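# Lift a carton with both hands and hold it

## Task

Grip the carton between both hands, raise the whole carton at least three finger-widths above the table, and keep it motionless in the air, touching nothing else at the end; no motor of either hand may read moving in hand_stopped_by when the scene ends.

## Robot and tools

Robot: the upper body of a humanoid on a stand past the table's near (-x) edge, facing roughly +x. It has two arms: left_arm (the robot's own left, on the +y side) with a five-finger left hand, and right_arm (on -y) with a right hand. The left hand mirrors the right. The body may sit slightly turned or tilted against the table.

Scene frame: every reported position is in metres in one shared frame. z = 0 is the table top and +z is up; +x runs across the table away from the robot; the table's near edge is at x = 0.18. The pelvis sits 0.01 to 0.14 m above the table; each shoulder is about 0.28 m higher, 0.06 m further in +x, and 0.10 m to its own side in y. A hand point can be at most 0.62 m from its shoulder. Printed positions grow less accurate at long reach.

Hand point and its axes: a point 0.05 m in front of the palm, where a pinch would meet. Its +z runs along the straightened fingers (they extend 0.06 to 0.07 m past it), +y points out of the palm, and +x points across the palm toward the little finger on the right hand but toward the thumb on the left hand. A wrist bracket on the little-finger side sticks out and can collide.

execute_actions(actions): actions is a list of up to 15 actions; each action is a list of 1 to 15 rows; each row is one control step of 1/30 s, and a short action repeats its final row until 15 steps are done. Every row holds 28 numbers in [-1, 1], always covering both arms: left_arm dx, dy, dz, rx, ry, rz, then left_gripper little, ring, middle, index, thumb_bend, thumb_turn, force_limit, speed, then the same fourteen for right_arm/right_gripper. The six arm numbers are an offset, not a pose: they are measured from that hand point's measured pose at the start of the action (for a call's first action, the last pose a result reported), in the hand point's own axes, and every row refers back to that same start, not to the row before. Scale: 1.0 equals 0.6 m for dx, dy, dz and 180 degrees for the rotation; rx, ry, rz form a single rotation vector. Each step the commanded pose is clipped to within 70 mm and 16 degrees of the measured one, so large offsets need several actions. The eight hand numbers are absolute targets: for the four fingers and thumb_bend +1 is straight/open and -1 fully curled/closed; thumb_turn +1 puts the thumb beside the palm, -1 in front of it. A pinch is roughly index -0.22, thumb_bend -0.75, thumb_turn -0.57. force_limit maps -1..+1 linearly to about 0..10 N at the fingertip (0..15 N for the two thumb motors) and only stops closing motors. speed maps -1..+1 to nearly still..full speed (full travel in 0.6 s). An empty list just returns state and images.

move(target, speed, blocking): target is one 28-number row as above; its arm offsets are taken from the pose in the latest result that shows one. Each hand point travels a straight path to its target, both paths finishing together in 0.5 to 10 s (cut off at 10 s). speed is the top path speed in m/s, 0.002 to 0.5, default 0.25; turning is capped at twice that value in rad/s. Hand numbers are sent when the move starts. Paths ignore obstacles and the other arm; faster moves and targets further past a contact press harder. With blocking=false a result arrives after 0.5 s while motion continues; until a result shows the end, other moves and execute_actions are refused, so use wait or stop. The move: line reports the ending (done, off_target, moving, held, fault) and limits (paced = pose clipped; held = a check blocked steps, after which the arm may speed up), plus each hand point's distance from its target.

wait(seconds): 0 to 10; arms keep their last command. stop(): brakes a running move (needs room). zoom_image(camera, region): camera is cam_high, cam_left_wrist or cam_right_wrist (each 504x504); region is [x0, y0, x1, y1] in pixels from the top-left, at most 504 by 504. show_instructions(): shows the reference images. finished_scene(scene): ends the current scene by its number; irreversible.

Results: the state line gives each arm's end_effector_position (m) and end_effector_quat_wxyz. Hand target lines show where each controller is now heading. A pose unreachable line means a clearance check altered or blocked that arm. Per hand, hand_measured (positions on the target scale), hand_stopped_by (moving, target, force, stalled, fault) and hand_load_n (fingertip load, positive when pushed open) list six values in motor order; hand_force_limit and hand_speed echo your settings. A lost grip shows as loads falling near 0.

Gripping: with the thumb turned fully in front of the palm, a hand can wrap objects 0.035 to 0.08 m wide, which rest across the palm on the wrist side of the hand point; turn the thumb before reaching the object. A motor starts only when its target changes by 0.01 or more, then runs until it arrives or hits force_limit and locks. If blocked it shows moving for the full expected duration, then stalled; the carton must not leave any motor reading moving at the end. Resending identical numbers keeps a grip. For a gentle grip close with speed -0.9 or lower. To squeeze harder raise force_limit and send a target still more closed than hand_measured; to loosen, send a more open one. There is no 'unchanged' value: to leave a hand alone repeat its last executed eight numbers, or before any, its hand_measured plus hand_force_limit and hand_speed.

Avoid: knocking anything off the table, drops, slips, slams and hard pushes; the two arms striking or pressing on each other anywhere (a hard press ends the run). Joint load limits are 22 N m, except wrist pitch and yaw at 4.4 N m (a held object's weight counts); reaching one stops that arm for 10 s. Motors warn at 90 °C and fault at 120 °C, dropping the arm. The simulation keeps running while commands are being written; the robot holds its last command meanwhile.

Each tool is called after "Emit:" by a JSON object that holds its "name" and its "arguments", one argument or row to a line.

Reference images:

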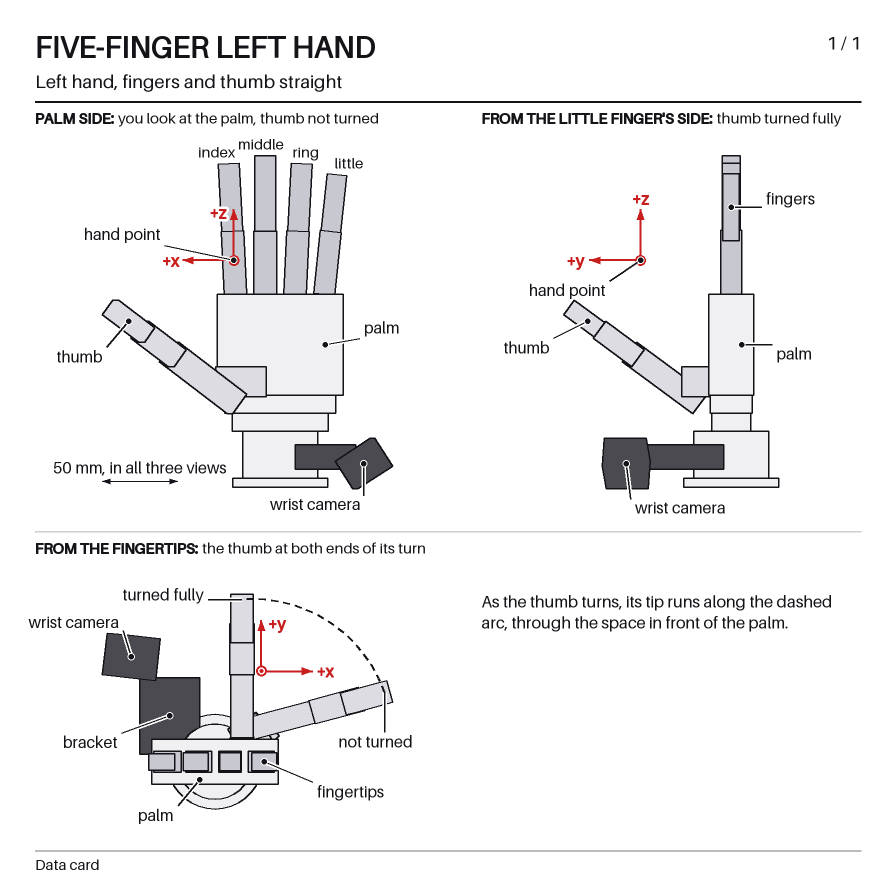

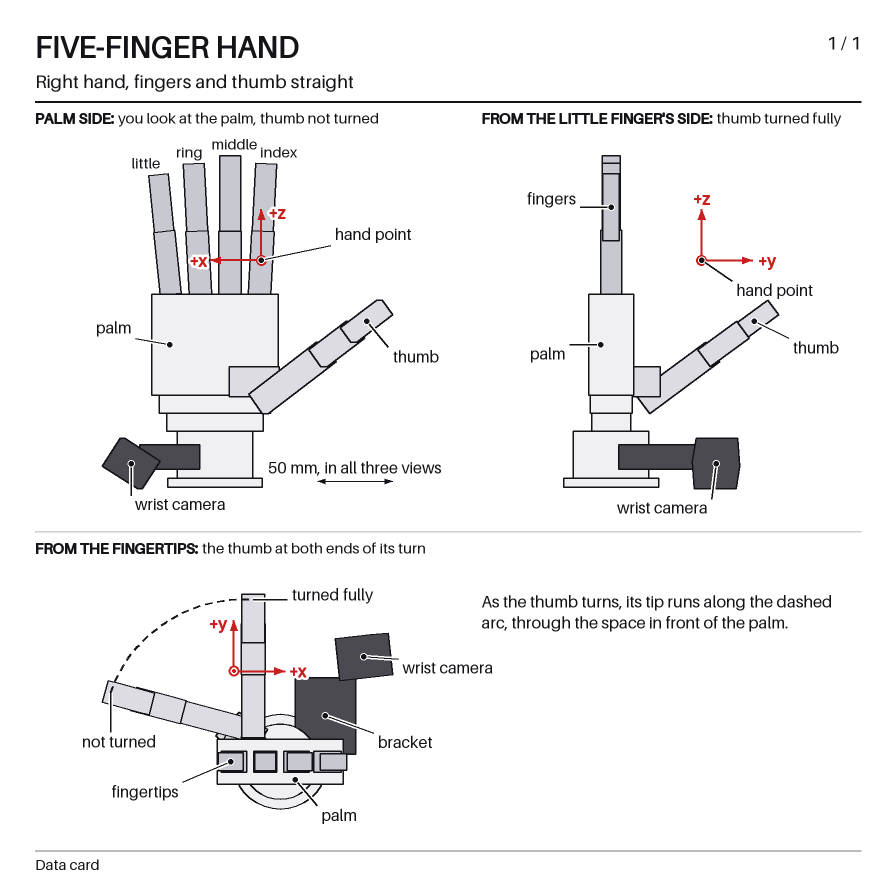

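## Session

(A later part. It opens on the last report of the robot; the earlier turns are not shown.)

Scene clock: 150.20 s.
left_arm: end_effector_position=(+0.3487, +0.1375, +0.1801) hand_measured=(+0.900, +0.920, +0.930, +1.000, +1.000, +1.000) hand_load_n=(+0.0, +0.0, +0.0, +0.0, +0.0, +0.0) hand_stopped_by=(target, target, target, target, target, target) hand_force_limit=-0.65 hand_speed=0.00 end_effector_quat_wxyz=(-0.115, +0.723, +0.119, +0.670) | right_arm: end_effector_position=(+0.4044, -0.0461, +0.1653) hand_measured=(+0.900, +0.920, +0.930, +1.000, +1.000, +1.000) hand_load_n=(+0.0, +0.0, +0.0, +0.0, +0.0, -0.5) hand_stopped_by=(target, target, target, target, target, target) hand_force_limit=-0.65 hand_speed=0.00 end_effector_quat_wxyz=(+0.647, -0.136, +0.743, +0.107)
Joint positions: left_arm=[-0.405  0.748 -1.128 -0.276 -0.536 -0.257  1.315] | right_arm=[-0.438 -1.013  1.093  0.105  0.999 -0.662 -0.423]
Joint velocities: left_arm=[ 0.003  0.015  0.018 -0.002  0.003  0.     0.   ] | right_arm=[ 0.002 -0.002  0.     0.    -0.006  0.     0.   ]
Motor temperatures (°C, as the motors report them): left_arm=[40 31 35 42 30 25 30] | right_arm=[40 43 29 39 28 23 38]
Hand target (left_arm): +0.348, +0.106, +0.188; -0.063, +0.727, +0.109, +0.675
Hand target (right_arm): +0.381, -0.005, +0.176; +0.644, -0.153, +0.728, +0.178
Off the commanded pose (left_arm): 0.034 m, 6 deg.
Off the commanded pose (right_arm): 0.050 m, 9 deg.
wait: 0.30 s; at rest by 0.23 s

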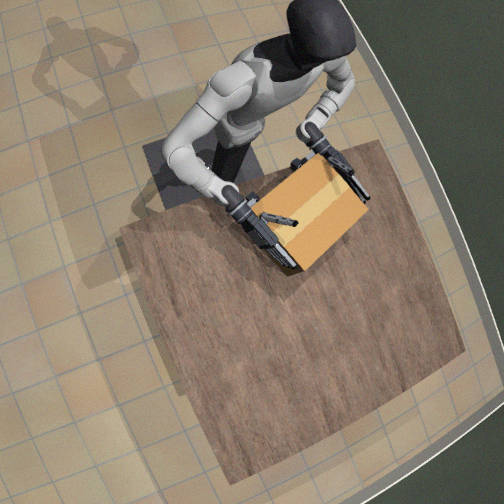

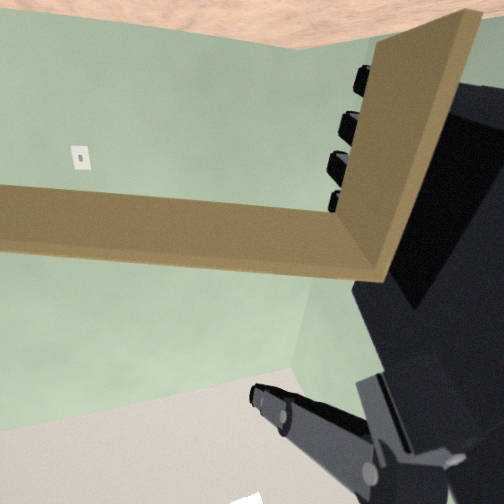

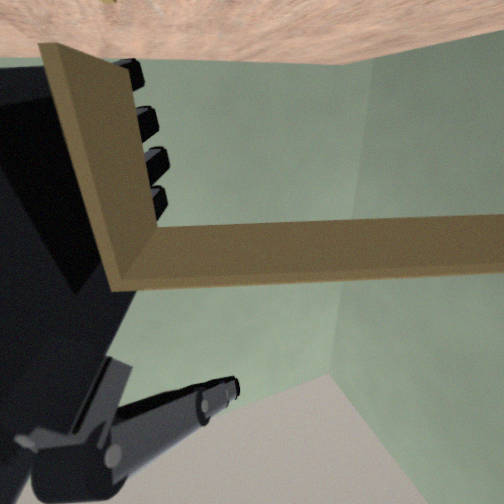

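Emit:
{"name": "execute_actions", "arguments": {
  "actions": [
    [[0.01,0.056,-0.019,-0.033,0,-0.016,0.9,0.92,0.93,1,1,1,-0.65,0,-0.018,0.08,-0.014,-0.04,-0.008,0.022,0.9,0.92,0.93,1,1,1,-0.65,0],[0.01,0.056,-0.021,-0.035,0,-0.016,0.9,0.92,0.93,1,1,1,-0.65,0,-0.018,0.08,-0.017,-0.038,-0.008,0.023,0.9,0.92,0.93,1,1,1,-0.65,0],[0.01,0.057,-0.023,-0.038,0,-0.016,0.9,0.92,0.93,1,1,1,-0.65,0,-0.018,0.08,-0.021,-0.036,-0.009,0.023,0.9,0.92,0.93,1,1,1,-0.65,0],[0.01,0.057,-0.025,-0.041,0,-0.016,0.9,0.92,0.93,1,1,1,-0.65,0,-0.017,0.08,-0.025,-0.033,-0.009,0.024,0.9,0.92,0.93,1,1,1,-0.65,0],[0.01,0.058,-0.028,-0.044,0,-0.016,0.9,0.92,0.93,1,1,1,-0.65,0,-0.017,0.08,-0.03,-0.03,-0.009,0.025,0.9,0.92,0.93,1,1,1,-0.65,0],[0.01,0.058,-0.03,-0.047,0,-0.015,0.9,0.92,0.93,1,1,1,-0.65,0,-0.017,0.08,-0.034,-0.027,-0.01,0.025,0.9,0.92,0.93,1,1,1,-0.65,0],[0.01,0.059,-0.032,-0.05,0,-0.015,0.9,0.92,0.93,1,1,1,-0.65,0,-0.016,0.08,-0.038,-0.024,-0.01,0.026,0.9,0.92,0.93,1,1,1,-0.65,0],[0.01,0.059,-0.035,-0.053,0,-0.015,0.9,0.92,0.93,1,1,1,-0.65,0,-0.016,0.08,-0.043,-0.021,-0.01,0.027,0.9,0.92,0.93,1,1,1,-0.65,0],[0.01,0.06,-0.037,-0.056,0,-0.015,0.9,0.92,0.93,1,1,1,-0.65,0,-0.016,0.08,-0.047,-0.018,-0.011,0.027,0.9,0.92,0.93,1,1,1,-0.65,0],[0.009,0.06,-0.039,-0.059,0,-0.015,0.9,0.92,0.93,1,1,1,-0.65,0,-0.015,0.079,-0.051,-0.015,-0.011,0.028,0.9,0.92,0.93,1,1,1,-0.65,0],[0.009,0.061,-0.042,-0.062,0,-0.015,0.9,0.92,0.93,1,1,1,-0.65,0,-0.015,0.079,-0.056,-0.012,-0.011,0.029,0.9,0.92,0.93,1,1,1,-0.65,0],[0.009,0.061,-0.044,-0.065,0,-0.014,0.9,0.92,0.93,1,1,1,-0.65,0,-0.015,0.079,-0.06,-0.009,-0.012,0.029,0.9,0.92,0.93,1,1,1,-0.65,0],[0.009,0.062,-0.046,-0.068,0,-0.014,0.9,0.92,0.93,1,1,1,-0.65,0,-0.014,0.079,-0.064,-0.006,-0.012,0.03,0.9,0.92,0.93,1,1,1,-0.65,0],[0.009,0.062,-0.049,-0.072,0,-0.014,0.9,0.92,0.93,1,1,1,-0.65,0,-0.014,0.079,-0.068,-0.003,-0.012,0.031,0.9,0.92,0.93,1,1,1,-0.65,0],[0.009,0.063,-0.051,-0.075,0,-0.014,0.9,0.92,0.93,1,1,1,-0.65,0,-0.014,0.079,-0.072,-0.001,-0.012,0.031,0.9,0.92,0.93,1,1,1,-0.65,0]]
  ]
}}

Emit:
{"name": "wait", "arguments": {
  "seconds": 0.3
}}

Scene clock: 151.90 s.
left_arm: end_effector_position=(+0.3395, +0.1275, +0.1819) hand_measured=(+0.900, +0.920, +0.930, +1.000, +1.000, +1.000) hand_load_n=(+0.0, +0.0, +0.0, +0.0, +0.0, +0.0) hand_stopped_by=(target, target, target, target, target, target) hand_force_limit=-0.65 hand_speed=0.00 end_effector_quat_wxyz=(-0.080, +0.725, +0.071, +0.681) | right_arm: end_effector_position=(+0.3780, -0.0583, +0.1670) hand_measured=(+0.900, +0.920, +0.930, +1.000, +1.000, +1.000) hand_load_n=(+0.0, +0.0, +0.0, +0.0, +0.0, +0.0) hand_stopped_by=(target, target, target, target, target, target) hand_force_limit=-0.65 hand_speed=0.00 end_effector_quat_wxyz=(+0.655, -0.093, +0.747, +0.076)
Joint positions: left_arm=[-0.412  0.845 -1.184 -0.297 -0.536 -0.332  1.224] | right_arm=[-0.326 -1.049  1.127 -0.045  0.857 -0.721 -0.687]
Joint velocities: left_arm=[-0.003  0.29  -0.124 -0.064 -0.006 -0.209 -0.264] | right_arm=[ 0.293 -0.043  0.077 -0.339 -0.462 -0.106 -0.72 ]
Motor temperatures (°C, as the motors report them): left_arm=[40 31 35 41 30 25 30] | right_arm=[40 42 29 39 28 23 38]
Hand target (left_arm): +0.331, +0.093, +0.189; -0.015, +0.728, +0.055, +0.683
Hand target (right_arm): +0.351, -0.021, +0.179; +0.655, -0.099, +0.735, +0.142
Off the commanded pose (left_arm): 0.037 m, 8 deg.
Off the commanded pose (right_arm): 0.053 m, 8 deg.

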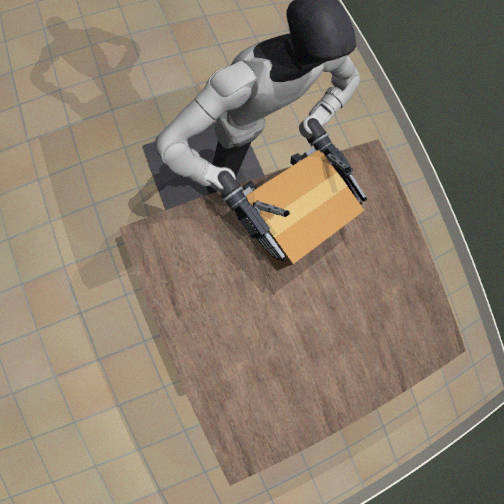

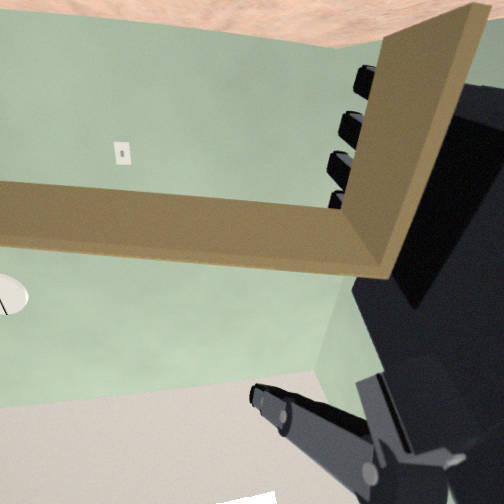

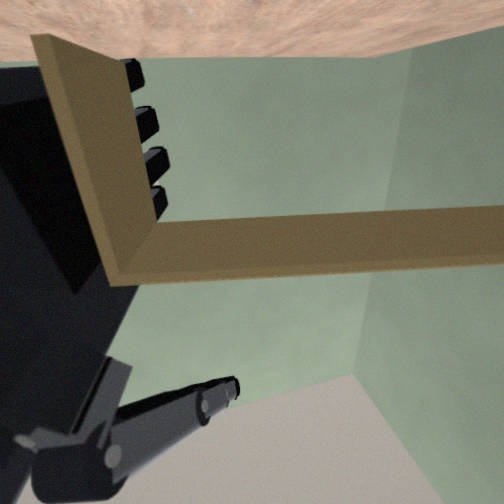

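Scene clock: 152.20 s.
left_arm: end_effector_position=(+0.3374, +0.1264, +0.1819) hand_measured=(+0.900, +0.920, +0.930, +1.000, +1.000, +1.000) hand_load_n=(+0.0, +0.0, +0.0, +0.0, +0.0, +0.0) hand_stopped_by=(target, target, target, target, target, target) hand_force_limit=-0.65 hand_speed=0.00 end_effector_quat_wxyz=(-0.074, +0.725, +0.062, +0.681) | right_arm: end_effector_position=(+0.3722, -0.0600, +0.1670) hand_measured=(+0.900, +0.920, +0.930, +1.000, +1.000, +1.000) hand_load_n=(+0.0, +0.0, +0.0, +0.0, +0.0, +0.0) hand_stopped_by=(target, target, target, target, target, target) hand_force_limit=-0.65 hand_speed=0.00 end_effector_quat_wxyz=(+0.655, -0.085, +0.747, +0.070)
Joint positions: left_arm=[-0.412  0.865 -1.193 -0.302 -0.538 -0.345  1.207] | right_arm=[-0.304 -1.052  1.133 -0.071  0.824 -0.729 -0.737]
Joint velocities: left_arm=[0.008 0.006 0.003 0.    0.    0.    0.   ] | right_arm=[0.006 0.012 0.    0.    0.002 0.    0.   ]
Motor temperatures (°C, as the motors report them): left_arm=[40 31 35 41 30 25 30] | right_arm=[40 42 28 39 28 23 38]
Hand target (left_arm): +0.331, +0.093, +0.189; -0.015, +0.728, +0.055, +0.683
Hand target (right_arm): +0.351, -0.021, +0.179; +0.655, -0.099, +0.735, +0.142
Off the commanded pose (left_arm): 0.035 m, 7 deg.
Off the commanded pose (right_arm): 0.052 m, 8 deg.
wait: 0.30 s; at rest by 0.23 s

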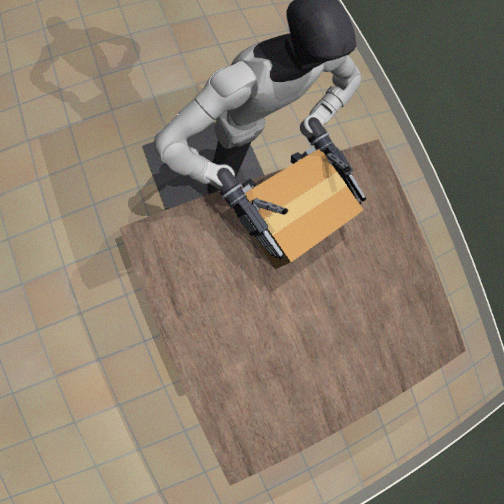

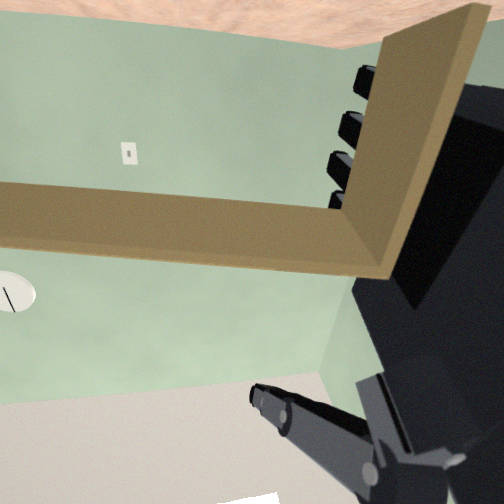

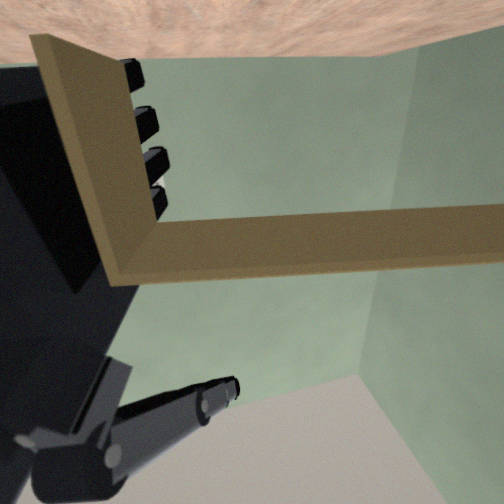

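Emit:
{"name": "execute_actions", "arguments": {
  "actions": [
    [[0.01,0.056,-0.021,-0.032,-0.002,-0.022,0.9,0.92,0.93,1,1,1,-0.65,0,-0.017,0.082,-0.023,-0.04,-0.008,0.023,0.9,0.92,0.93,1,1,1,-0.65,0],[0.01,0.056,-0.022,-0.034,-0.002,-0.022,0.9,0.92,0.93,1,1,1,-0.65,0,-0.017,0.082,-0.026,-0.038,-0.008,0.023,0.9,0.92,0.93,1,1,1,-0.65,0],[0.01,0.056,-0.024,-0.037,-0.002,-0.022,0.9,0.92,0.93,1,1,1,-0.65,0,-0.016,0.083,-0.029,-0.035,-0.008,0.024,0.9,0.92,0.93,1,1,1,-0.65,0],[0.01,0.056,-0.026,-0.041,-0.002,-0.021,0.9,0.92,0.93,1,1,1,-0.65,0,-0.016,0.083,-0.033,-0.032,-0.008,0.024,0.9,0.92,0.93,1,1,1,-0.65,0],[0.01,0.056,-0.028,-0.045,-0.002,-0.021,0.9,0.92,0.93,1,1,1,-0.65,0,-0.015,0.084,-0.036,-0.029,-0.008,0.025,0.9,0.92,0.93,1,1,1,-0.65,0],[0.01,0.057,-0.03,-0.049,-0.002,-0.021,0.9,0.92,0.93,1,1,1,-0.65,0,-0.015,0.084,-0.04,-0.026,-0.008,0.025,0.9,0.92,0.93,1,1,1,-0.65,0],[0.01,0.057,-0.032,-0.052,-0.002,-0.021,0.9,0.92,0.93,1,1,1,-0.65,0,-0.014,0.085,-0.044,-0.023,-0.008,0.026,0.9,0.92,0.93,1,1,1,-0.65,0],[0.01,0.057,-0.034,-0.056,-0.002,-0.02,0.9,0.92,0.93,1,1,1,-0.65,0,-0.014,0.085,-0.047,-0.02,-0.008,0.026,0.9,0.92,0.93,1,1,1,-0.65,0],[0.01,0.057,-0.036,-0.06,-0.002,-0.02,0.9,0.92,0.93,1,1,1,-0.65,0,-0.013,0.086,-0.051,-0.017,-0.008,0.027,0.9,0.92,0.93,1,1,1,-0.65,0],[0.01,0.057,-0.038,-0.064,-0.002,-0.02,0.9,0.92,0.93,1,1,1,-0.65,0,-0.013,0.086,-0.055,-0.014,-0.008,0.027,0.9,0.92,0.93,1,1,1,-0.65,0],[0.01,0.058,-0.04,-0.067,-0.002,-0.02,0.9,0.92,0.93,1,1,1,-0.65,0,-0.012,0.087,-0.058,-0.011,-0.008,0.028,0.9,0.92,0.93,1,1,1,-0.65,0],[0.01,0.058,-0.042,-0.071,-0.002,-0.02,0.9,0.92,0.93,1,1,1,-0.65,0,-0.012,0.087,-0.062,-0.008,-0.008,0.028,0.9,0.92,0.93,1,1,1,-0.65,0],[0.01,0.058,-0.044,-0.075,-0.002,-0.019,0.9,0.92,0.93,1,1,1,-0.65,0,-0.011,0.088,-0.066,-0.005,-0.008,0.029,0.9,0.92,0.93,1,1,1,-0.65,0],[0.01,0.058,-0.046,-0.079,-0.002,-0.019,0.9,0.92,0.93,1,1,1,-0.65,0,-0.011,0.088,-0.069,-0.002,-0.008,0.029,0.9,0.92,0.93,1,1,1,-0.65,0],[0.01,0.058,-0.047,-0.082,-0.002,-0.019,0.9,0.92,0.93,1,1,1,-0.65,0,-0.01,0.089,-0.072,0.001,-0.008,0.029,0.9,0.92,0.93,1,1,1,-0.65,0]]
  ]
}}

Emit:
{"name": "wait", "arguments": {
  "seconds": 0.3
}}

Scene clock: 153.40 s.
left_arm: end_effector_position=(+0.3273, +0.1259, +0.1827) hand_measured=(+0.900, +0.920, +0.930, +1.000, +1.000, +1.000) hand_load_n=(+0.0, +0.0, +0.0, +0.0, +0.0, +0.0) hand_stopped_by=(target, target, target, target, target, target) hand_force_limit=-0.65 hand_speed=0.00 end_effector_quat_wxyz=(-0.035, +0.729, +0.016, +0.684) | right_arm: end_effector_position=(+0.3435, -0.0618, +0.1664) hand_measured=(+0.900, +0.920, +0.930, +1.000, +1.000, +1.000) hand_load_n=(+0.0, +0.0, +0.5, +0.0, +0.0, +0.0) hand_stopped_by=(target, target, target, target, target, target) hand_force_limit=-0.65 hand_speed=0.00 end_effector_quat_wxyz=(+0.659, -0.045, +0.750, +0.034)
Joint positions: left_arm=[-0.418  0.994 -1.237 -0.306 -0.572 -0.458  1.072] | right_arm=[-0.214 -1.019  1.171 -0.193  0.615 -0.705 -1.038]
Joint velocities: left_arm=[ 0.     0.334 -0.071 -0.009 -0.14  -0.267 -0.424] | right_arm=[ 0.25   0.164  0.091 -0.275 -0.535  0.121 -0.731]
Motor temperatures (°C, as the motors report them): left_arm=[40 31 34 41 30 25 30] | right_arm=[40 42 28 39 28 23 38]
Hand target (left_arm): +0.315, +0.089, +0.191; +0.039, +0.727, -0.004, +0.685
Hand target (right_arm): +0.320, -0.023, +0.180; +0.662, -0.049, +0.741, +0.099
Off the commanded pose (left_arm): 0.041 m, 9 deg.
Off the commanded pose (right_arm): 0.052 m, 8 deg.
joint sent to its limit (left arm) — the command would take joint 3 (shoulder yaw) past its lower limit, so that joint was sent only as far as its limit.

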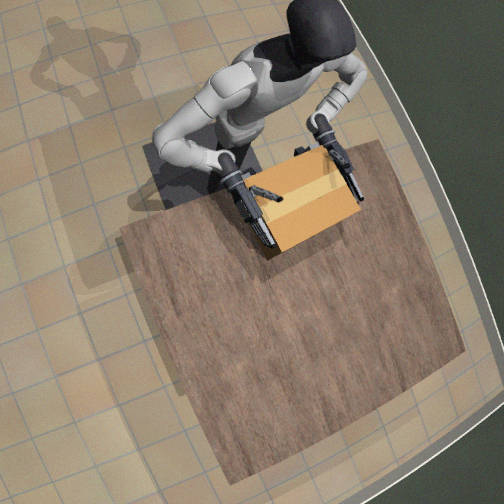

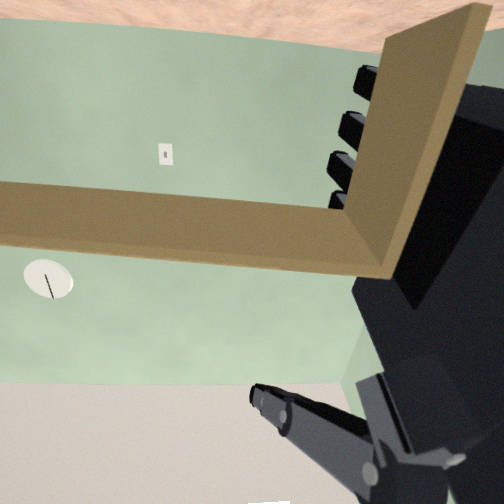

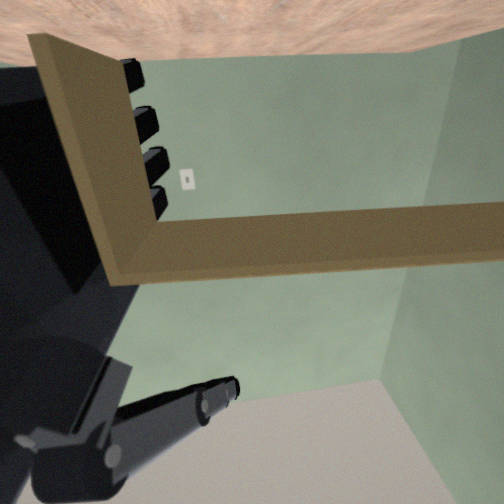

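Scene clock: 153.70 s.
left_arm: end_effector_position=(+0.3259, +0.1265, +0.1825) hand_measured=(+0.900, +0.920, +0.930, +1.000, +1.000, +1.000) hand_load_n=(+0.0, +0.0, +0.0, +0.0, +0.0, +0.0) hand_stopped_by=(target, target, target, target, target, target) hand_force_limit=-0.65 hand_speed=0.00 end_effector_quat_wxyz=(-0.028, +0.730, +0.007, +0.683) | right_arm: end_effector_position=(+0.3379, -0.0616, +0.1663) hand_measured=(+0.900, +0.920, +0.930, +1.000, +1.000, +1.000) hand_load_n=(+0.0, +0.0, +1.0, +0.0, +0.0, +0.0) hand_stopped_by=(target, target, target, target, target, target) hand_force_limit=-0.65 hand_speed=0.00 end_effector_quat_wxyz=(+0.659, -0.037, +0.750, +0.028)
Joint positions: left_arm=[-0.418  1.017 -1.24  -0.304 -0.581 -0.476  1.042] | right_arm=[-0.196 -1.005  1.177 -0.212  0.575 -0.693 -1.092]
Joint velocities: left_arm=[-0.003 -0.008  0.     0.006 -0.008  0.     0.   ] | right_arm=[-0.003  0.002  0.011  0.003 -0.002  0.     0.   ]
Motor temperatures (°C, as the motors report them): left_arm=[40 31 34 41 30 25 30] | right_arm=[40 42 28 39 28 23 38]
Hand target (left_arm): +0.315, +0.089, +0.191; +0.039, +0.727, -0.004, +0.685
Hand target (right_arm): +0.320, -0.023, +0.180; +0.662, -0.049, +0.741, +0.099
Off the commanded pose (left_arm): 0.041 m, 8 deg.
Off the commanded pose (right_arm): 0.050 m, 8 deg.
wait: 0.30 s; at rest by 0.23 s

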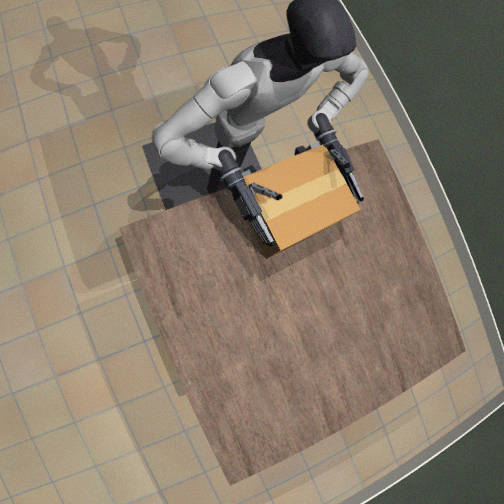

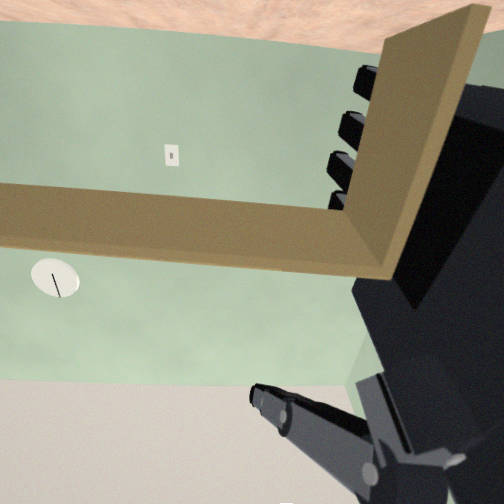

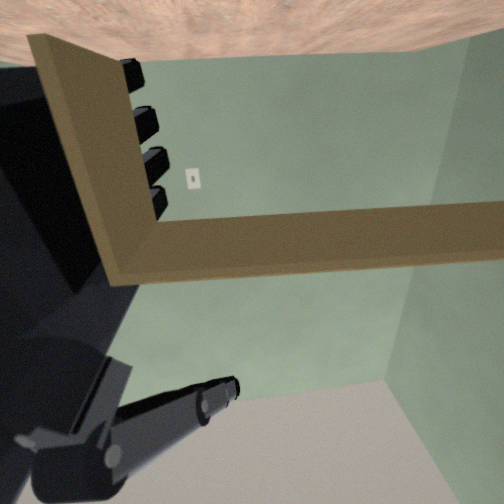

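Emit:
{"name": "execute_actions", "arguments": {
  "actions": [
    [[0.013,0.067,-0.02,-0.037,0.001,-0.026,0.75,0.75,0.75,0.75,1,1,-0.65,-0.85,-0.017,0.079,-0.022,-0.041,-0.007,0.024,0.75,0.75,0.75,0.75,1,1,-0.65,-0.85],[0.013,0.07,-0.021,-0.039,0.002,-0.026,0.75,0.75,0.75,0.75,1,1,-0.65,-0.85,-0.018,0.081,-0.022,-0.043,-0.007,0.024,0.75,0.75,0.75,0.75,1,1,-0.65,-0.85],[0.014,0.073,-0.021,-0.041,0.002,-0.026,0.75,0.75,0.75,0.75,1,1,-0.65,-0.85,-0.018,0.083,-0.023,-0.045,-0.008,0.024,0.75,0.75,0.75,0.75,1,1,-0.65,-0.85],[0.014,0.076,-0.022,-0.043,0.003,-0.027,0.75,0.75,0.75,0.75,1,1,-0.65,-0.85,-0.019,0.085,-0.023,-0.047,-0.008,0.025,0.75,0.75,0.75,0.75,1,1,-0.65,-0.85],[0.015,0.079,-0.023,-0.045,0.003,-0.027,0.75,0.75,0.75,0.75,1,1,-0.65,-0.85,-0.019,0.088,-0.024,-0.049,-0.009,0.025,0.75,0.75,0.75,0.75,1,1,-0.65,-0.85],[0.015,0.082,-0.024,-0.047,0.004,-0.027,0.75,0.75,0.75,0.75,1,1,-0.65,-0.85,-0.02,0.09,-0.024,-0.051,-0.009,0.025,0.75,0.75,0.75,0.75,1,1,-0.65,-0.85],[0.016,0.085,-0.025,-0.05,0.005,-0.028,0.75,0.75,0.75,0.75,1,1,-0.65,-0.85,-0.021,0.093,-0.025,-0.053,-0.01,0.026,0.75,0.75,0.75,0.75,1,1,-0.65,-0.85],[0.016,0.088,-0.025,-0.052,0.005,-0.028,0.75,0.75,0.75,0.75,1,1,-0.65,-0.85,-0.021,0.095,-0.025,-0.055,-0.01,0.026,0.75,0.75,0.75,0.75,1,1,-0.65,-0.85],[0.016,0.09,-0.026,-0.054,0.006,-0.028,0.75,0.75,0.75,0.75,1,1,-0.65,-0.85,-0.022,0.097,-0.026,-0.056,-0.011,0.026,0.75,0.75,0.75,0.75,1,1,-0.65,-0.85]]
  ]
}}

Scene clock: 154.77 s.
left_arm: end_effector_position=(+0.3259, +0.1271, +0.1825) hand_measured=(+0.860, +0.896, +0.914, +0.900, +1.000, +1.000) hand_load_n=(+3.5, +2.5, +2.0, +0.0, +0.0, +0.0) hand_stopped_by=(force, force, force, moving, target, target) hand_force_limit=-0.65 hand_speed=-0.85 end_effector_quat_wxyz=(-0.025, +0.728, +0.008, +0.685) | right_arm: end_effector_position=(+0.3381, -0.0616, +0.1658) hand_measured=(+0.860, +0.896, +0.916, +0.910, +1.000, +1.000) hand_load_n=(+3.0, +2.5, +2.5, +1.5, +0.0, +0.0) hand_stopped_by=(force, force, force, force, target, target) hand_force_limit=-0.65 hand_speed=-0.85 end_effector_quat_wxyz=(+0.661, -0.037, +0.749, +0.025)
Joint positions: left_arm=[-0.413  1.015 -1.235 -0.291 -0.582 -0.492  1.028] | right_arm=[-0.226 -1.01   1.217 -0.202  0.572 -0.709 -1.122]
Joint velocities: left_arm=[-0.002 -0.006  0.     0.009 -0.006 -0.004 -0.001] | right_arm=[-0.071 -0.015  0.095  0.012 -0.011 -0.039 -0.065]
Motor temperatures (°C, as the motors report them): left_arm=[40 31 34 42 30 25 31] | right_arm=[40 42 28 39 28 23 39]
Hand target (left_arm): +0.310, +0.077, +0.195; +0.063, +0.721, -0.018, +0.690
Hand target (right_arm): +0.316, -0.011, +0.184; +0.666, -0.063, +0.733, +0.121
Off the commanded pose (left_arm): 0.058 m, 11 deg.
Off the commanded pose (right_arm): 0.062 m, 12 deg.

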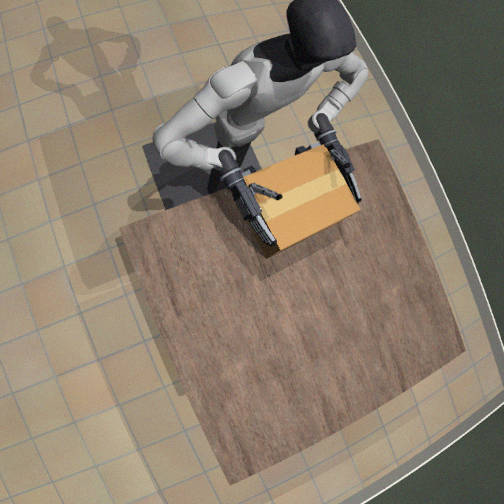

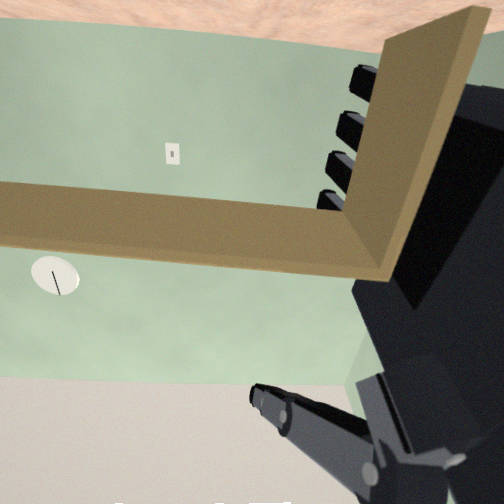

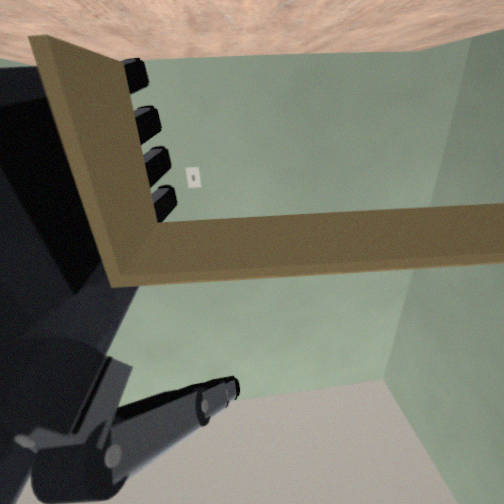

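Emit:
{"name": "execute_actions", "arguments": {
  "actions": [
    [[0.017,0.091,-0.025,-0.054,0.004,-0.026,0.75,0.75,0.75,0.75,1,1,-0.65,-0.85,-0.024,0.097,-0.025,-0.056,-0.009,0.027,0.75,0.75,0.75,0.75,1,1,-0.65,-0.85],[0.019,0.091,-0.023,-0.054,0.004,-0.026,0.75,0.75,0.75,0.75,1,1,-0.65,-0.85,-0.026,0.097,-0.023,-0.056,-0.009,0.027,0.75,0.75,0.75,0.75,1,1,-0.65,-0.85],[0.021,0.091,-0.021,-0.054,0.004,-0.026,0.75,0.75,0.75,0.75,1,1,-0.65,-0.85,-0.029,0.097,-0.021,-0.056,-0.009,0.027,0.75,0.75,0.75,0.75,1,1,-0.65,-0.85],[0.024,0.091,-0.019,-0.054,0.005,-0.026,0.75,0.75,0.75,0.75,1,1,-0.65,-0.85,-0.031,0.097,-0.019,-0.056,-0.01,0.027,0.75,0.75,0.75,0.75,1,1,-0.65,-0.85],[0.026,0.091,-0.017,-0.054,0.005,-0.026,0.75,0.75,0.75,0.75,1,1,-0.65,-0.85,-0.034,0.097,-0.017,-0.056,-0.01,0.027,0.75,0.75,0.75,0.75,1,1,-0.65,-0.85],[0.028,0.092,-0.015,-0.054,0.005,-0.026,0.75,0.75,0.75,0.75,1,1,-0.65,-0.85,-0.036,0.097,-0.015,-0.056,-0.01,0.027,0.75,0.75,0.75,0.75,1,1,-0.65,-0.85],[0.031,0.092,-0.013,-0.054,0.006,-0.026,0.75,0.75,0.75,0.75,1,1,-0.65,-0.85,-0.039,0.097,-0.013,-0.056,-0.011,0.027,0.75,0.75,0.75,0.75,1,1,-0.65,-0.85],[0.033,0.092,-0.011,-0.054,0.006,-0.026,0.75,0.75,0.75,0.75,1,1,-0.65,-0.85,-0.041,0.097,-0.011,-0.056,-0.011,0.027,0.75,0.75,0.75,0.75,1,1,-0.65,-0.85],[0.035,0.092,-0.009,-0.054,0.007,-0.026,0.75,0.75,0.75,0.75,1,1,-0.65,-0.85,-0.044,0.097,-0.009,-0.056,-0.012,0.027,0.75,0.75,0.75,0.75,1,1,-0.65,-0.85],[0.038,0.092,-0.007,-0.054,0.007,-0.026,0.75,0.75,0.75,0.75,1,1,-0.65,-0.85,-0.046,0.097,-0.007,-0.056,-0.012,0.027,0.75,0.75,0.75,0.75,1,1,-0.65,-0.85],[0.04,0.092,-0.005,-0.054,0.008,-0.026,0.75,0.75,0.75,0.75,1,1,-0.65,-0.85,-0.049,0.097,-0.005,-0.056,-0.013,0.027,0.75,0.75,0.75,0.75,1,1,-0.65,-0.85],[0.042,0.092,-0.003,-0.054,0.008,-0.026,0.75,0.75,0.75,0.75,1,1,-0.65,-0.85,-0.051,0.097,-0.003,-0.056,-0.013,0.027,0.75,0.75,0.75,0.75,1,1,-0.65,-0.85],[0.044,0.092,-0.001,-0.054,0.009,-0.026,0.75,0.75,0.75,0.75,1,1,-0.65,-0.85,-0.054,0.097,-0.001,-0.056,-0.014,0.027,0.75,0.75,0.75,0.75,1,1,-0.65,-0.85],[0.046,0.092,0.001,-0.054,0.009,-0.026,0.75,0.75,0.75,0.75,1,1,-0.65,-0.85,-0.056,0.097,0.001,-0.056,-0.014,0.027,0.75,0.75,0.75,0.75,1,1,-0.65,-0.85],[0.048,0.092,0.002,-0.054,0.01,-0.026,0.75,0.75,0.75,0.75,1,1,-0.65,-0.85,-0.058,0.097,0.002,-0.056,-0.015,0.027,0.75,0.75,0.75,0.75,1,1,-0.65,-0.85]]
  ]
}}

Emit:
{"name": "wait", "arguments": {
  "seconds": 0.3
}}

Scene clock: 155.90 s.
left_arm: end_effector_position=(+0.3374, +0.1283, +0.1841) hand_measured=(+0.860, +0.896, +0.916, +0.750, +1.000, +1.000) hand_load_n=(+1.5, +2.0, +2.5, +0.0, +0.0, +0.0) hand_stopped_by=(force, force, force, target, target, target) hand_force_limit=-0.65 hand_speed=-0.85 end_effector_quat_wxyz=(-0.031, +0.736, +0.001, +0.676) | right_arm: end_effector_position=(+0.3481, -0.0588, +0.1672) hand_measured=(+0.860, +0.896, +0.916, +0.910, +1.000, +1.000) hand_load_n=(+1.0, +1.5, +2.5, +3.0, +0.0, +0.0) hand_stopped_by=(force, force, force, force, target, target) hand_force_limit=-0.65 hand_speed=-0.85 end_effector_quat_wxyz=(+0.650, -0.046, +0.758, +0.018)
Joint positions: left_arm=[-0.479  1.036 -1.247 -0.312 -0.654 -0.441  1.02 ] | right_arm=[-0.302 -1.05   1.255 -0.251  0.645 -0.656 -1.13 ]
Joint velocities: left_arm=[-0.193  0.023 -0.052 -0.021 -0.175  0.084 -0.013] | right_arm=[-0.169 -0.084  0.037 -0.077  0.175  0.1    0.03 ]
Motor temperatures (°C, as the motors report them): left_arm=[40 31 34 42 30 25 32] | right_arm=[40 42 28 40 29 23 41]
Hand target (left_arm): +0.327, +0.077, +0.213; +0.064, +0.715, -0.020, +0.696
Hand target (right_arm): +0.333, -0.008, +0.202; +0.672, -0.065, +0.728, +0.121
Off the commanded pose (left_arm): 0.063 m, 12 deg.
Off the commanded pose (right_arm): 0.065 m, 12 deg.
joint sent to its limit (left arm) — the command would take joint 3 (shoulder yaw) past its lower limit, so that joint was sent only as far as its limit.
joint sent to its limit (right arm) — the command would take joint 3 (shoulder yaw) past its upper limit, so that joint was sent only as far as its limit.

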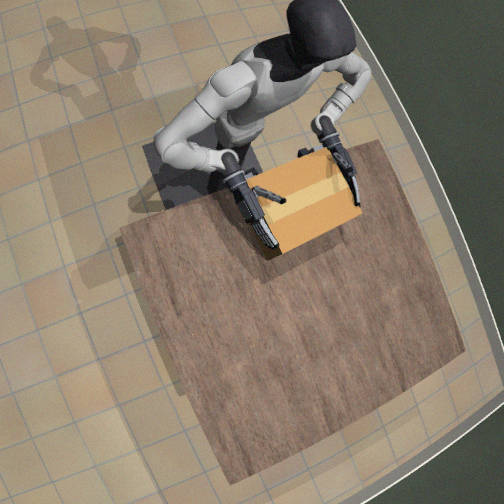

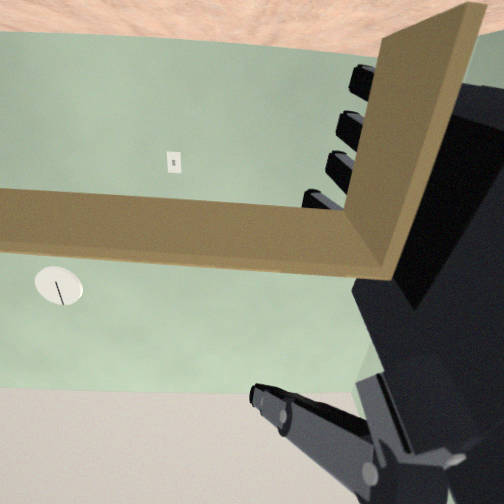

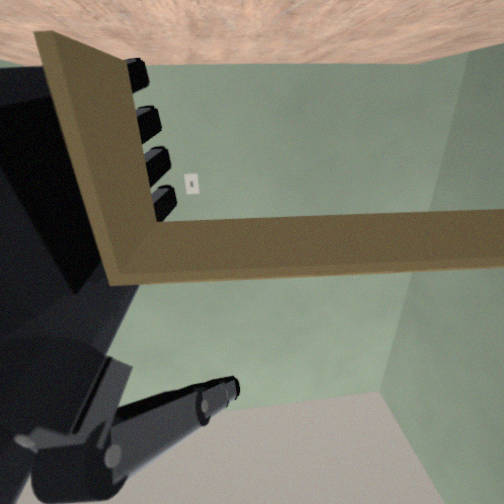

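Scene clock: 156.20 s.
left_arm: end_effector_position=(+0.3415, +0.1357, +0.1836) hand_measured=(+0.860, +0.896, +0.916, +0.750, +1.000, +1.000) hand_load_n=(+0.0, +0.0, +2.0, +0.0, +0.0, +0.0) hand_stopped_by=(force, force, force, target, target, target) hand_force_limit=-0.65 hand_speed=-0.85 end_effector_quat_wxyz=(-0.043, +0.737, +0.006, +0.674) | right_arm: end_effector_position=(+0.3572, -0.0548, +0.1920) hand_measured=(+0.860, +0.896, +0.916, +0.910, +1.000, +1.000) hand_load_n=(+3.5, +0.0, +0.0, +0.0, +0.0, +0.0) hand_stopped_by=(force, force, force, force, target, target) hand_force_limit=-0.65 hand_speed=-0.85 end_effector_quat_wxyz=(+0.673, -0.027, +0.738, +0.040)
Joint positions: left_arm=[-0.491  1.047 -1.245 -0.308 -0.674 -0.436  1.03 ] | right_arm=[-0.338 -1.056  1.236 -0.274  0.65  -0.689 -1.132]
Joint velocities: left_arm=[-0.005  0.003 -0.006 -0.002  0.009  0.    -0.001] | right_arm=[ 0.002  0.017  0.015  0.003 -0.011  0.     0.003]
Motor temperatures (°C, as the motors report them): left_arm=[40 31 34 42 30 25 33] | right_arm=[40 42 28 40 29 23 41]
Hand target (left_arm): +0.327, +0.077, +0.213; +0.064, +0.715, -0.020, +0.696
Hand target (right_arm): +0.333, -0.008, +0.202; +0.672, -0.065, +0.728, +0.121
Off the commanded pose (left_arm): 0.070 m, 13 deg.
Off the commanded pose (right_arm): 0.056 m, 10 deg.
wait: 0.30 s; no rest

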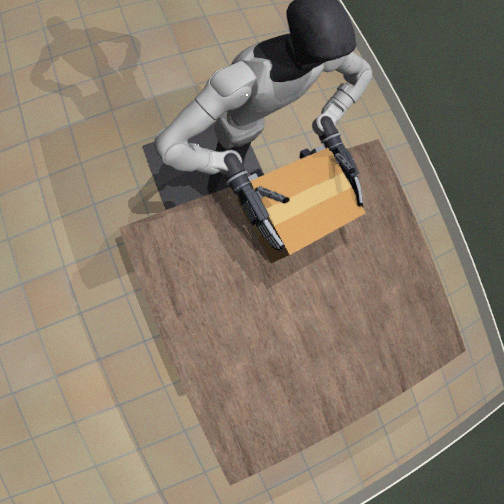

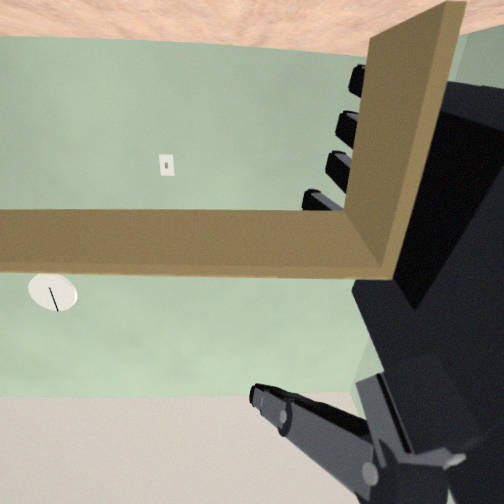

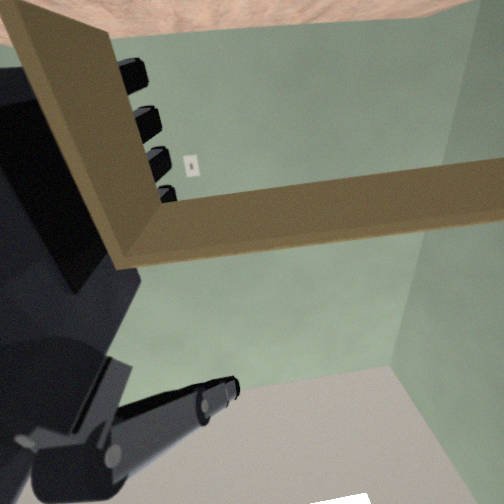

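Emit:
{"name": "execute_actions", "arguments": {
  "actions": [
    [[0.046,0.103,-0.028,-0.061,0.02,-0.036,0.75,0.75,0.75,0.75,1,1,-0.65,-0.85,-0.008,0.09,-0.024,-0.055,-0.004,0.016,0.75,0.75,0.75,0.75,1,1,-0.65,-0.85],[0.046,0.102,-0.028,-0.06,0.02,-0.039,0.75,0.75,0.75,0.75,1,1,-0.65,-0.85,-0.008,0.09,-0.024,-0.055,-0.004,0.015,0.75,0.75,0.75,0.75,1,1,-0.65,-0.85],[0.046,0.102,-0.028,-0.06,0.02,-0.042,0.75,0.75,0.75,0.75,1,1,-0.65,-0.85,-0.008,0.09,-0.024,-0.055,-0.004,0.013,0.75,0.75,0.75,0.75,1,1,-0.65,-0.85],[0.046,0.101,-0.027,-0.059,0.02,-0.045,0.75,0.75,0.75,0.75,1,1,-0.65,-0.85,-0.008,0.091,-0.023,-0.055,-0.004,0.011,0.75,0.75,0.75,0.75,1,1,-0.65,-0.85],[0.047,0.101,-0.026,-0.059,0.02,-0.048,0.75,0.75,0.75,0.75,1,1,-0.65,-0.85,-0.008,0.091,-0.022,-0.055,-0.004,0.009,0.75,0.75,0.75,0.75,1,1,-0.65,-0.85],[0.048,0.1,-0.025,-0.058,0.02,-0.051,0.75,0.75,0.75,0.75,1,1,-0.65,-0.85,-0.008,0.091,-0.021,-0.055,-0.004,0.007,0.75,0.75,0.75,0.75,1,1,-0.65,-0.85],[0.049,0.1,-0.024,-0.058,0.02,-0.053,0.75,0.75,0.75,0.75,1,1,-0.65,-0.85,-0.008,0.091,-0.02,-0.055,-0.004,0.006,0.75,0.75,0.75,0.75,1,1,-0.65,-0.85],[0.05,0.1,-0.023,-0.058,0.02,-0.055,0.75,0.75,0.75,0.75,1,1,-0.65,-0.85,-0.008,0.091,-0.019,-0.055,-0.004,0.005,0.75,0.75,0.75,0.75,1,1,-0.65,-0.85],[0.051,0.1,-0.022,-0.058,0.02,-0.055,0.75,0.75,0.75,0.75,1,1,-0.65,-0.85,-0.008,0.091,-0.018,-0.055,-0.004,0.005,0.75,0.75,0.75,0.75,1,1,-0.65,-0.85],[0.052,0.1,-0.021,-0.058,0.02,-0.055,0.75,0.75,0.75,0.75,1,1,-0.65,-0.85,-0.008,0.091,-0.017,-0.055,-0.004,0.005,0.75,0.75,0.75,0.75,1,1,-0.65,-0.85],[0.053,0.1,-0.02,-0.058,0.02,-0.055,0.75,0.75,0.75,0.75,1,1,-0.65,-0.85,-0.008,0.091,-0.016,-0.055,-0.004,0.005,0.75,0.75,0.75,0.75,1,1,-0.65,-0.85]]
  ]
}}

Emit:
{"name": "wait", "arguments": {
  "seconds": 0.3
}}

Scene clock: 157.73 s.
left_arm: end_effector_position=(+0.3446, +0.1384, +0.1864) hand_measured=(+0.860, +0.896, +0.916, +0.750, +1.000, +1.000) hand_load_n=(+0.5, +1.5, +2.5, +0.0, +0.0, +0.0) hand_stopped_by=(force, force, force, target, target, target) hand_force_limit=-0.65 hand_speed=-0.85 end_effector_quat_wxyz=(-0.025, +0.735, +0.032, +0.676) | right_arm: end_effector_position=(+0.3612, -0.0507, +0.1912) hand_measured=(+0.860, +0.896, +0.916, +0.910, +1.000, +1.000) hand_load_n=(+4.5, +1.0, +0.0, +0.0, +0.0, +0.0) hand_stopped_by=(force, force, force, force, target, target) hand_force_limit=-0.65 hand_speed=-0.85 end_effector_quat_wxyz=(+0.674, -0.046, +0.737, +0.032)
Joint positions: left_arm=[-0.491  1.023 -1.245 -0.277 -0.704 -0.497  1.016] | right_arm=[-0.367 -1.066  1.239 -0.275  0.661 -0.65  -1.121]
Joint velocities: left_arm=[-0.015 -0.005  0.002  0.009 -0.009 -0.004 -0.009] | right_arm=[-0.015  0.006 -0.008 -0.009  0.018  0.     0.007]
Motor temperatures (°C, as the motors report them): left_arm=[40 31 34 42 30 25 34] | right_arm=[41 42 28 41 29 24 44]
Hand target (left_arm): +0.331, +0.081, +0.216; +0.081, +0.712, +0.007, +0.697
Hand target (right_arm): +0.340, -0.006, +0.202; +0.674, -0.079, +0.727, +0.109
Off the commanded pose (left_arm): 0.071 m, 13 deg; position clipped at the last step of the last action.
Off the commanded pose (right_arm): 0.053 m, 10 deg.
joint sent to its limit (right arm) — the command would take joint 3 (shoulder yaw) past its upper limit, so that joint was sent only as far as its limit.

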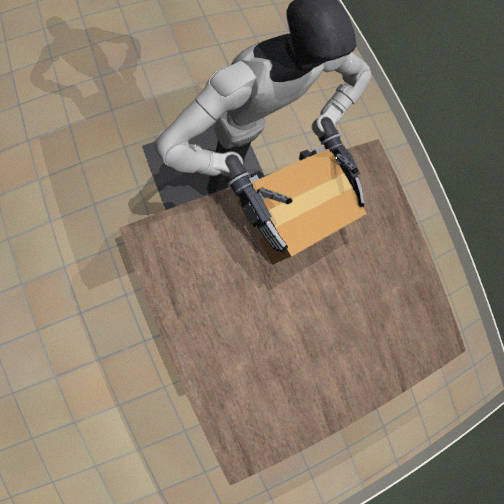

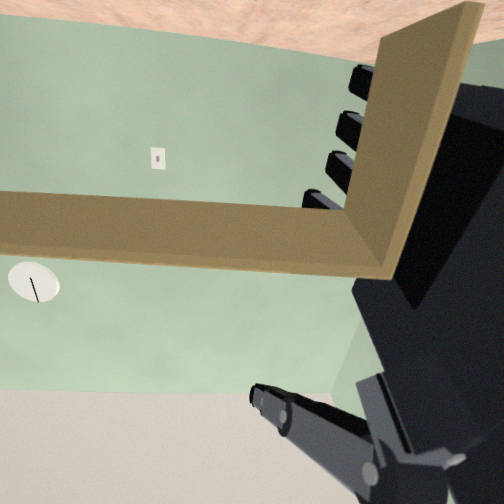

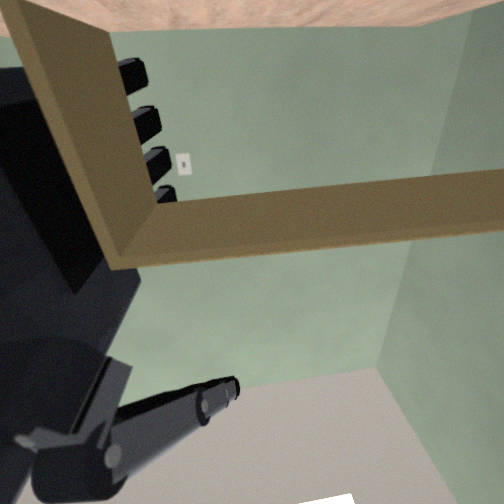

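Scene clock: 158.03 s.
left_arm: end_effector_position=(+0.3447, +0.1386, +0.1864) hand_measured=(+0.860, +0.896, +0.916, +0.750, +1.000, +1.000) hand_load_n=(+0.5, +1.5, +2.5, +0.0, +0.0, +0.0) hand_stopped_by=(force, force, force, target, target, target) hand_force_limit=-0.65 hand_speed=-0.85 end_effector_quat_wxyz=(-0.025, +0.735, +0.032, +0.676) | right_arm: end_effector_position=(+0.3614, -0.0505, +0.1914) hand_measured=(+0.860, +0.896, +0.916, +0.910, +1.000, +1.000) hand_load_n=(+4.5, +1.0, +0.0, +0.0, +0.0, +0.0) hand_stopped_by=(force, force, force, force, target, target) hand_force_limit=-0.65 hand_speed=-0.85 end_effector_quat_wxyz=(+0.674, -0.046, +0.737, +0.033)
Joint positions: left_arm=[-0.492  1.023 -1.245 -0.276 -0.705 -0.498  1.015] | right_arm=[-0.368 -1.066  1.239 -0.275  0.662 -0.65  -1.12 ]
Joint velocities: left_arm=[ 0.012  0.002 -0.008  0.002  0.011  0.     0.   ] | right_arm=[ 0.006 -0.003  0.006 -0.002  0.     0.     0.   ]
Motor temperatures (°C, as the motors report them): left_arm=[40 31 34 42 30 25 35] | right_arm=[41 42 28 41 29 24 44]
Hand target (left_arm): +0.331, +0.081, +0.216; +0.081, +0.712, +0.007, +0.697
Hand target (right_arm): +0.340, -0.006, +0.202; +0.674, -0.079, +0.727, +0.109
Off the commanded pose (left_arm): 0.071 m, 13 deg; position clipped at the last step of the last action.
Off the commanded pose (right_arm): 0.053 m, 10 deg.
wait: 0.30 s; at rest by 0.17 s

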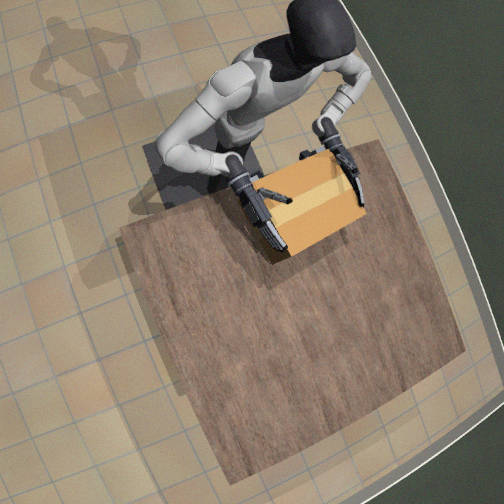

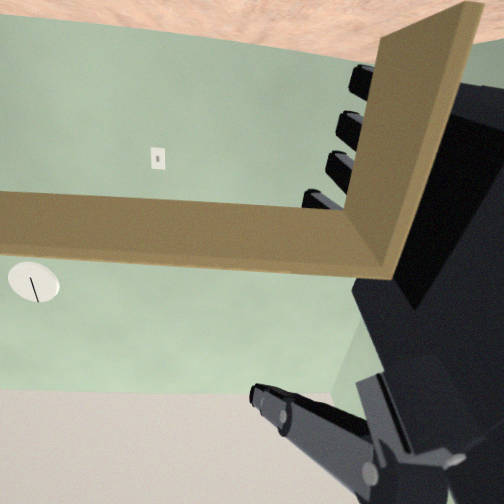

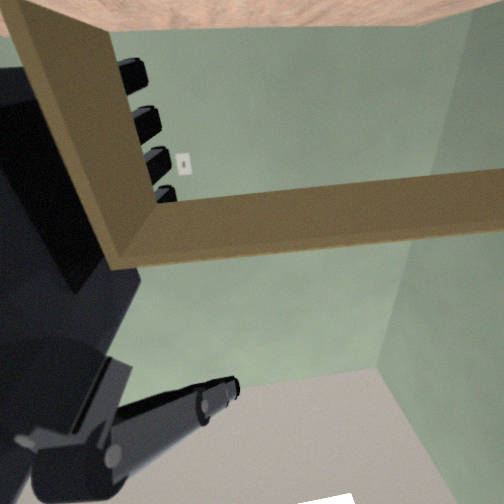

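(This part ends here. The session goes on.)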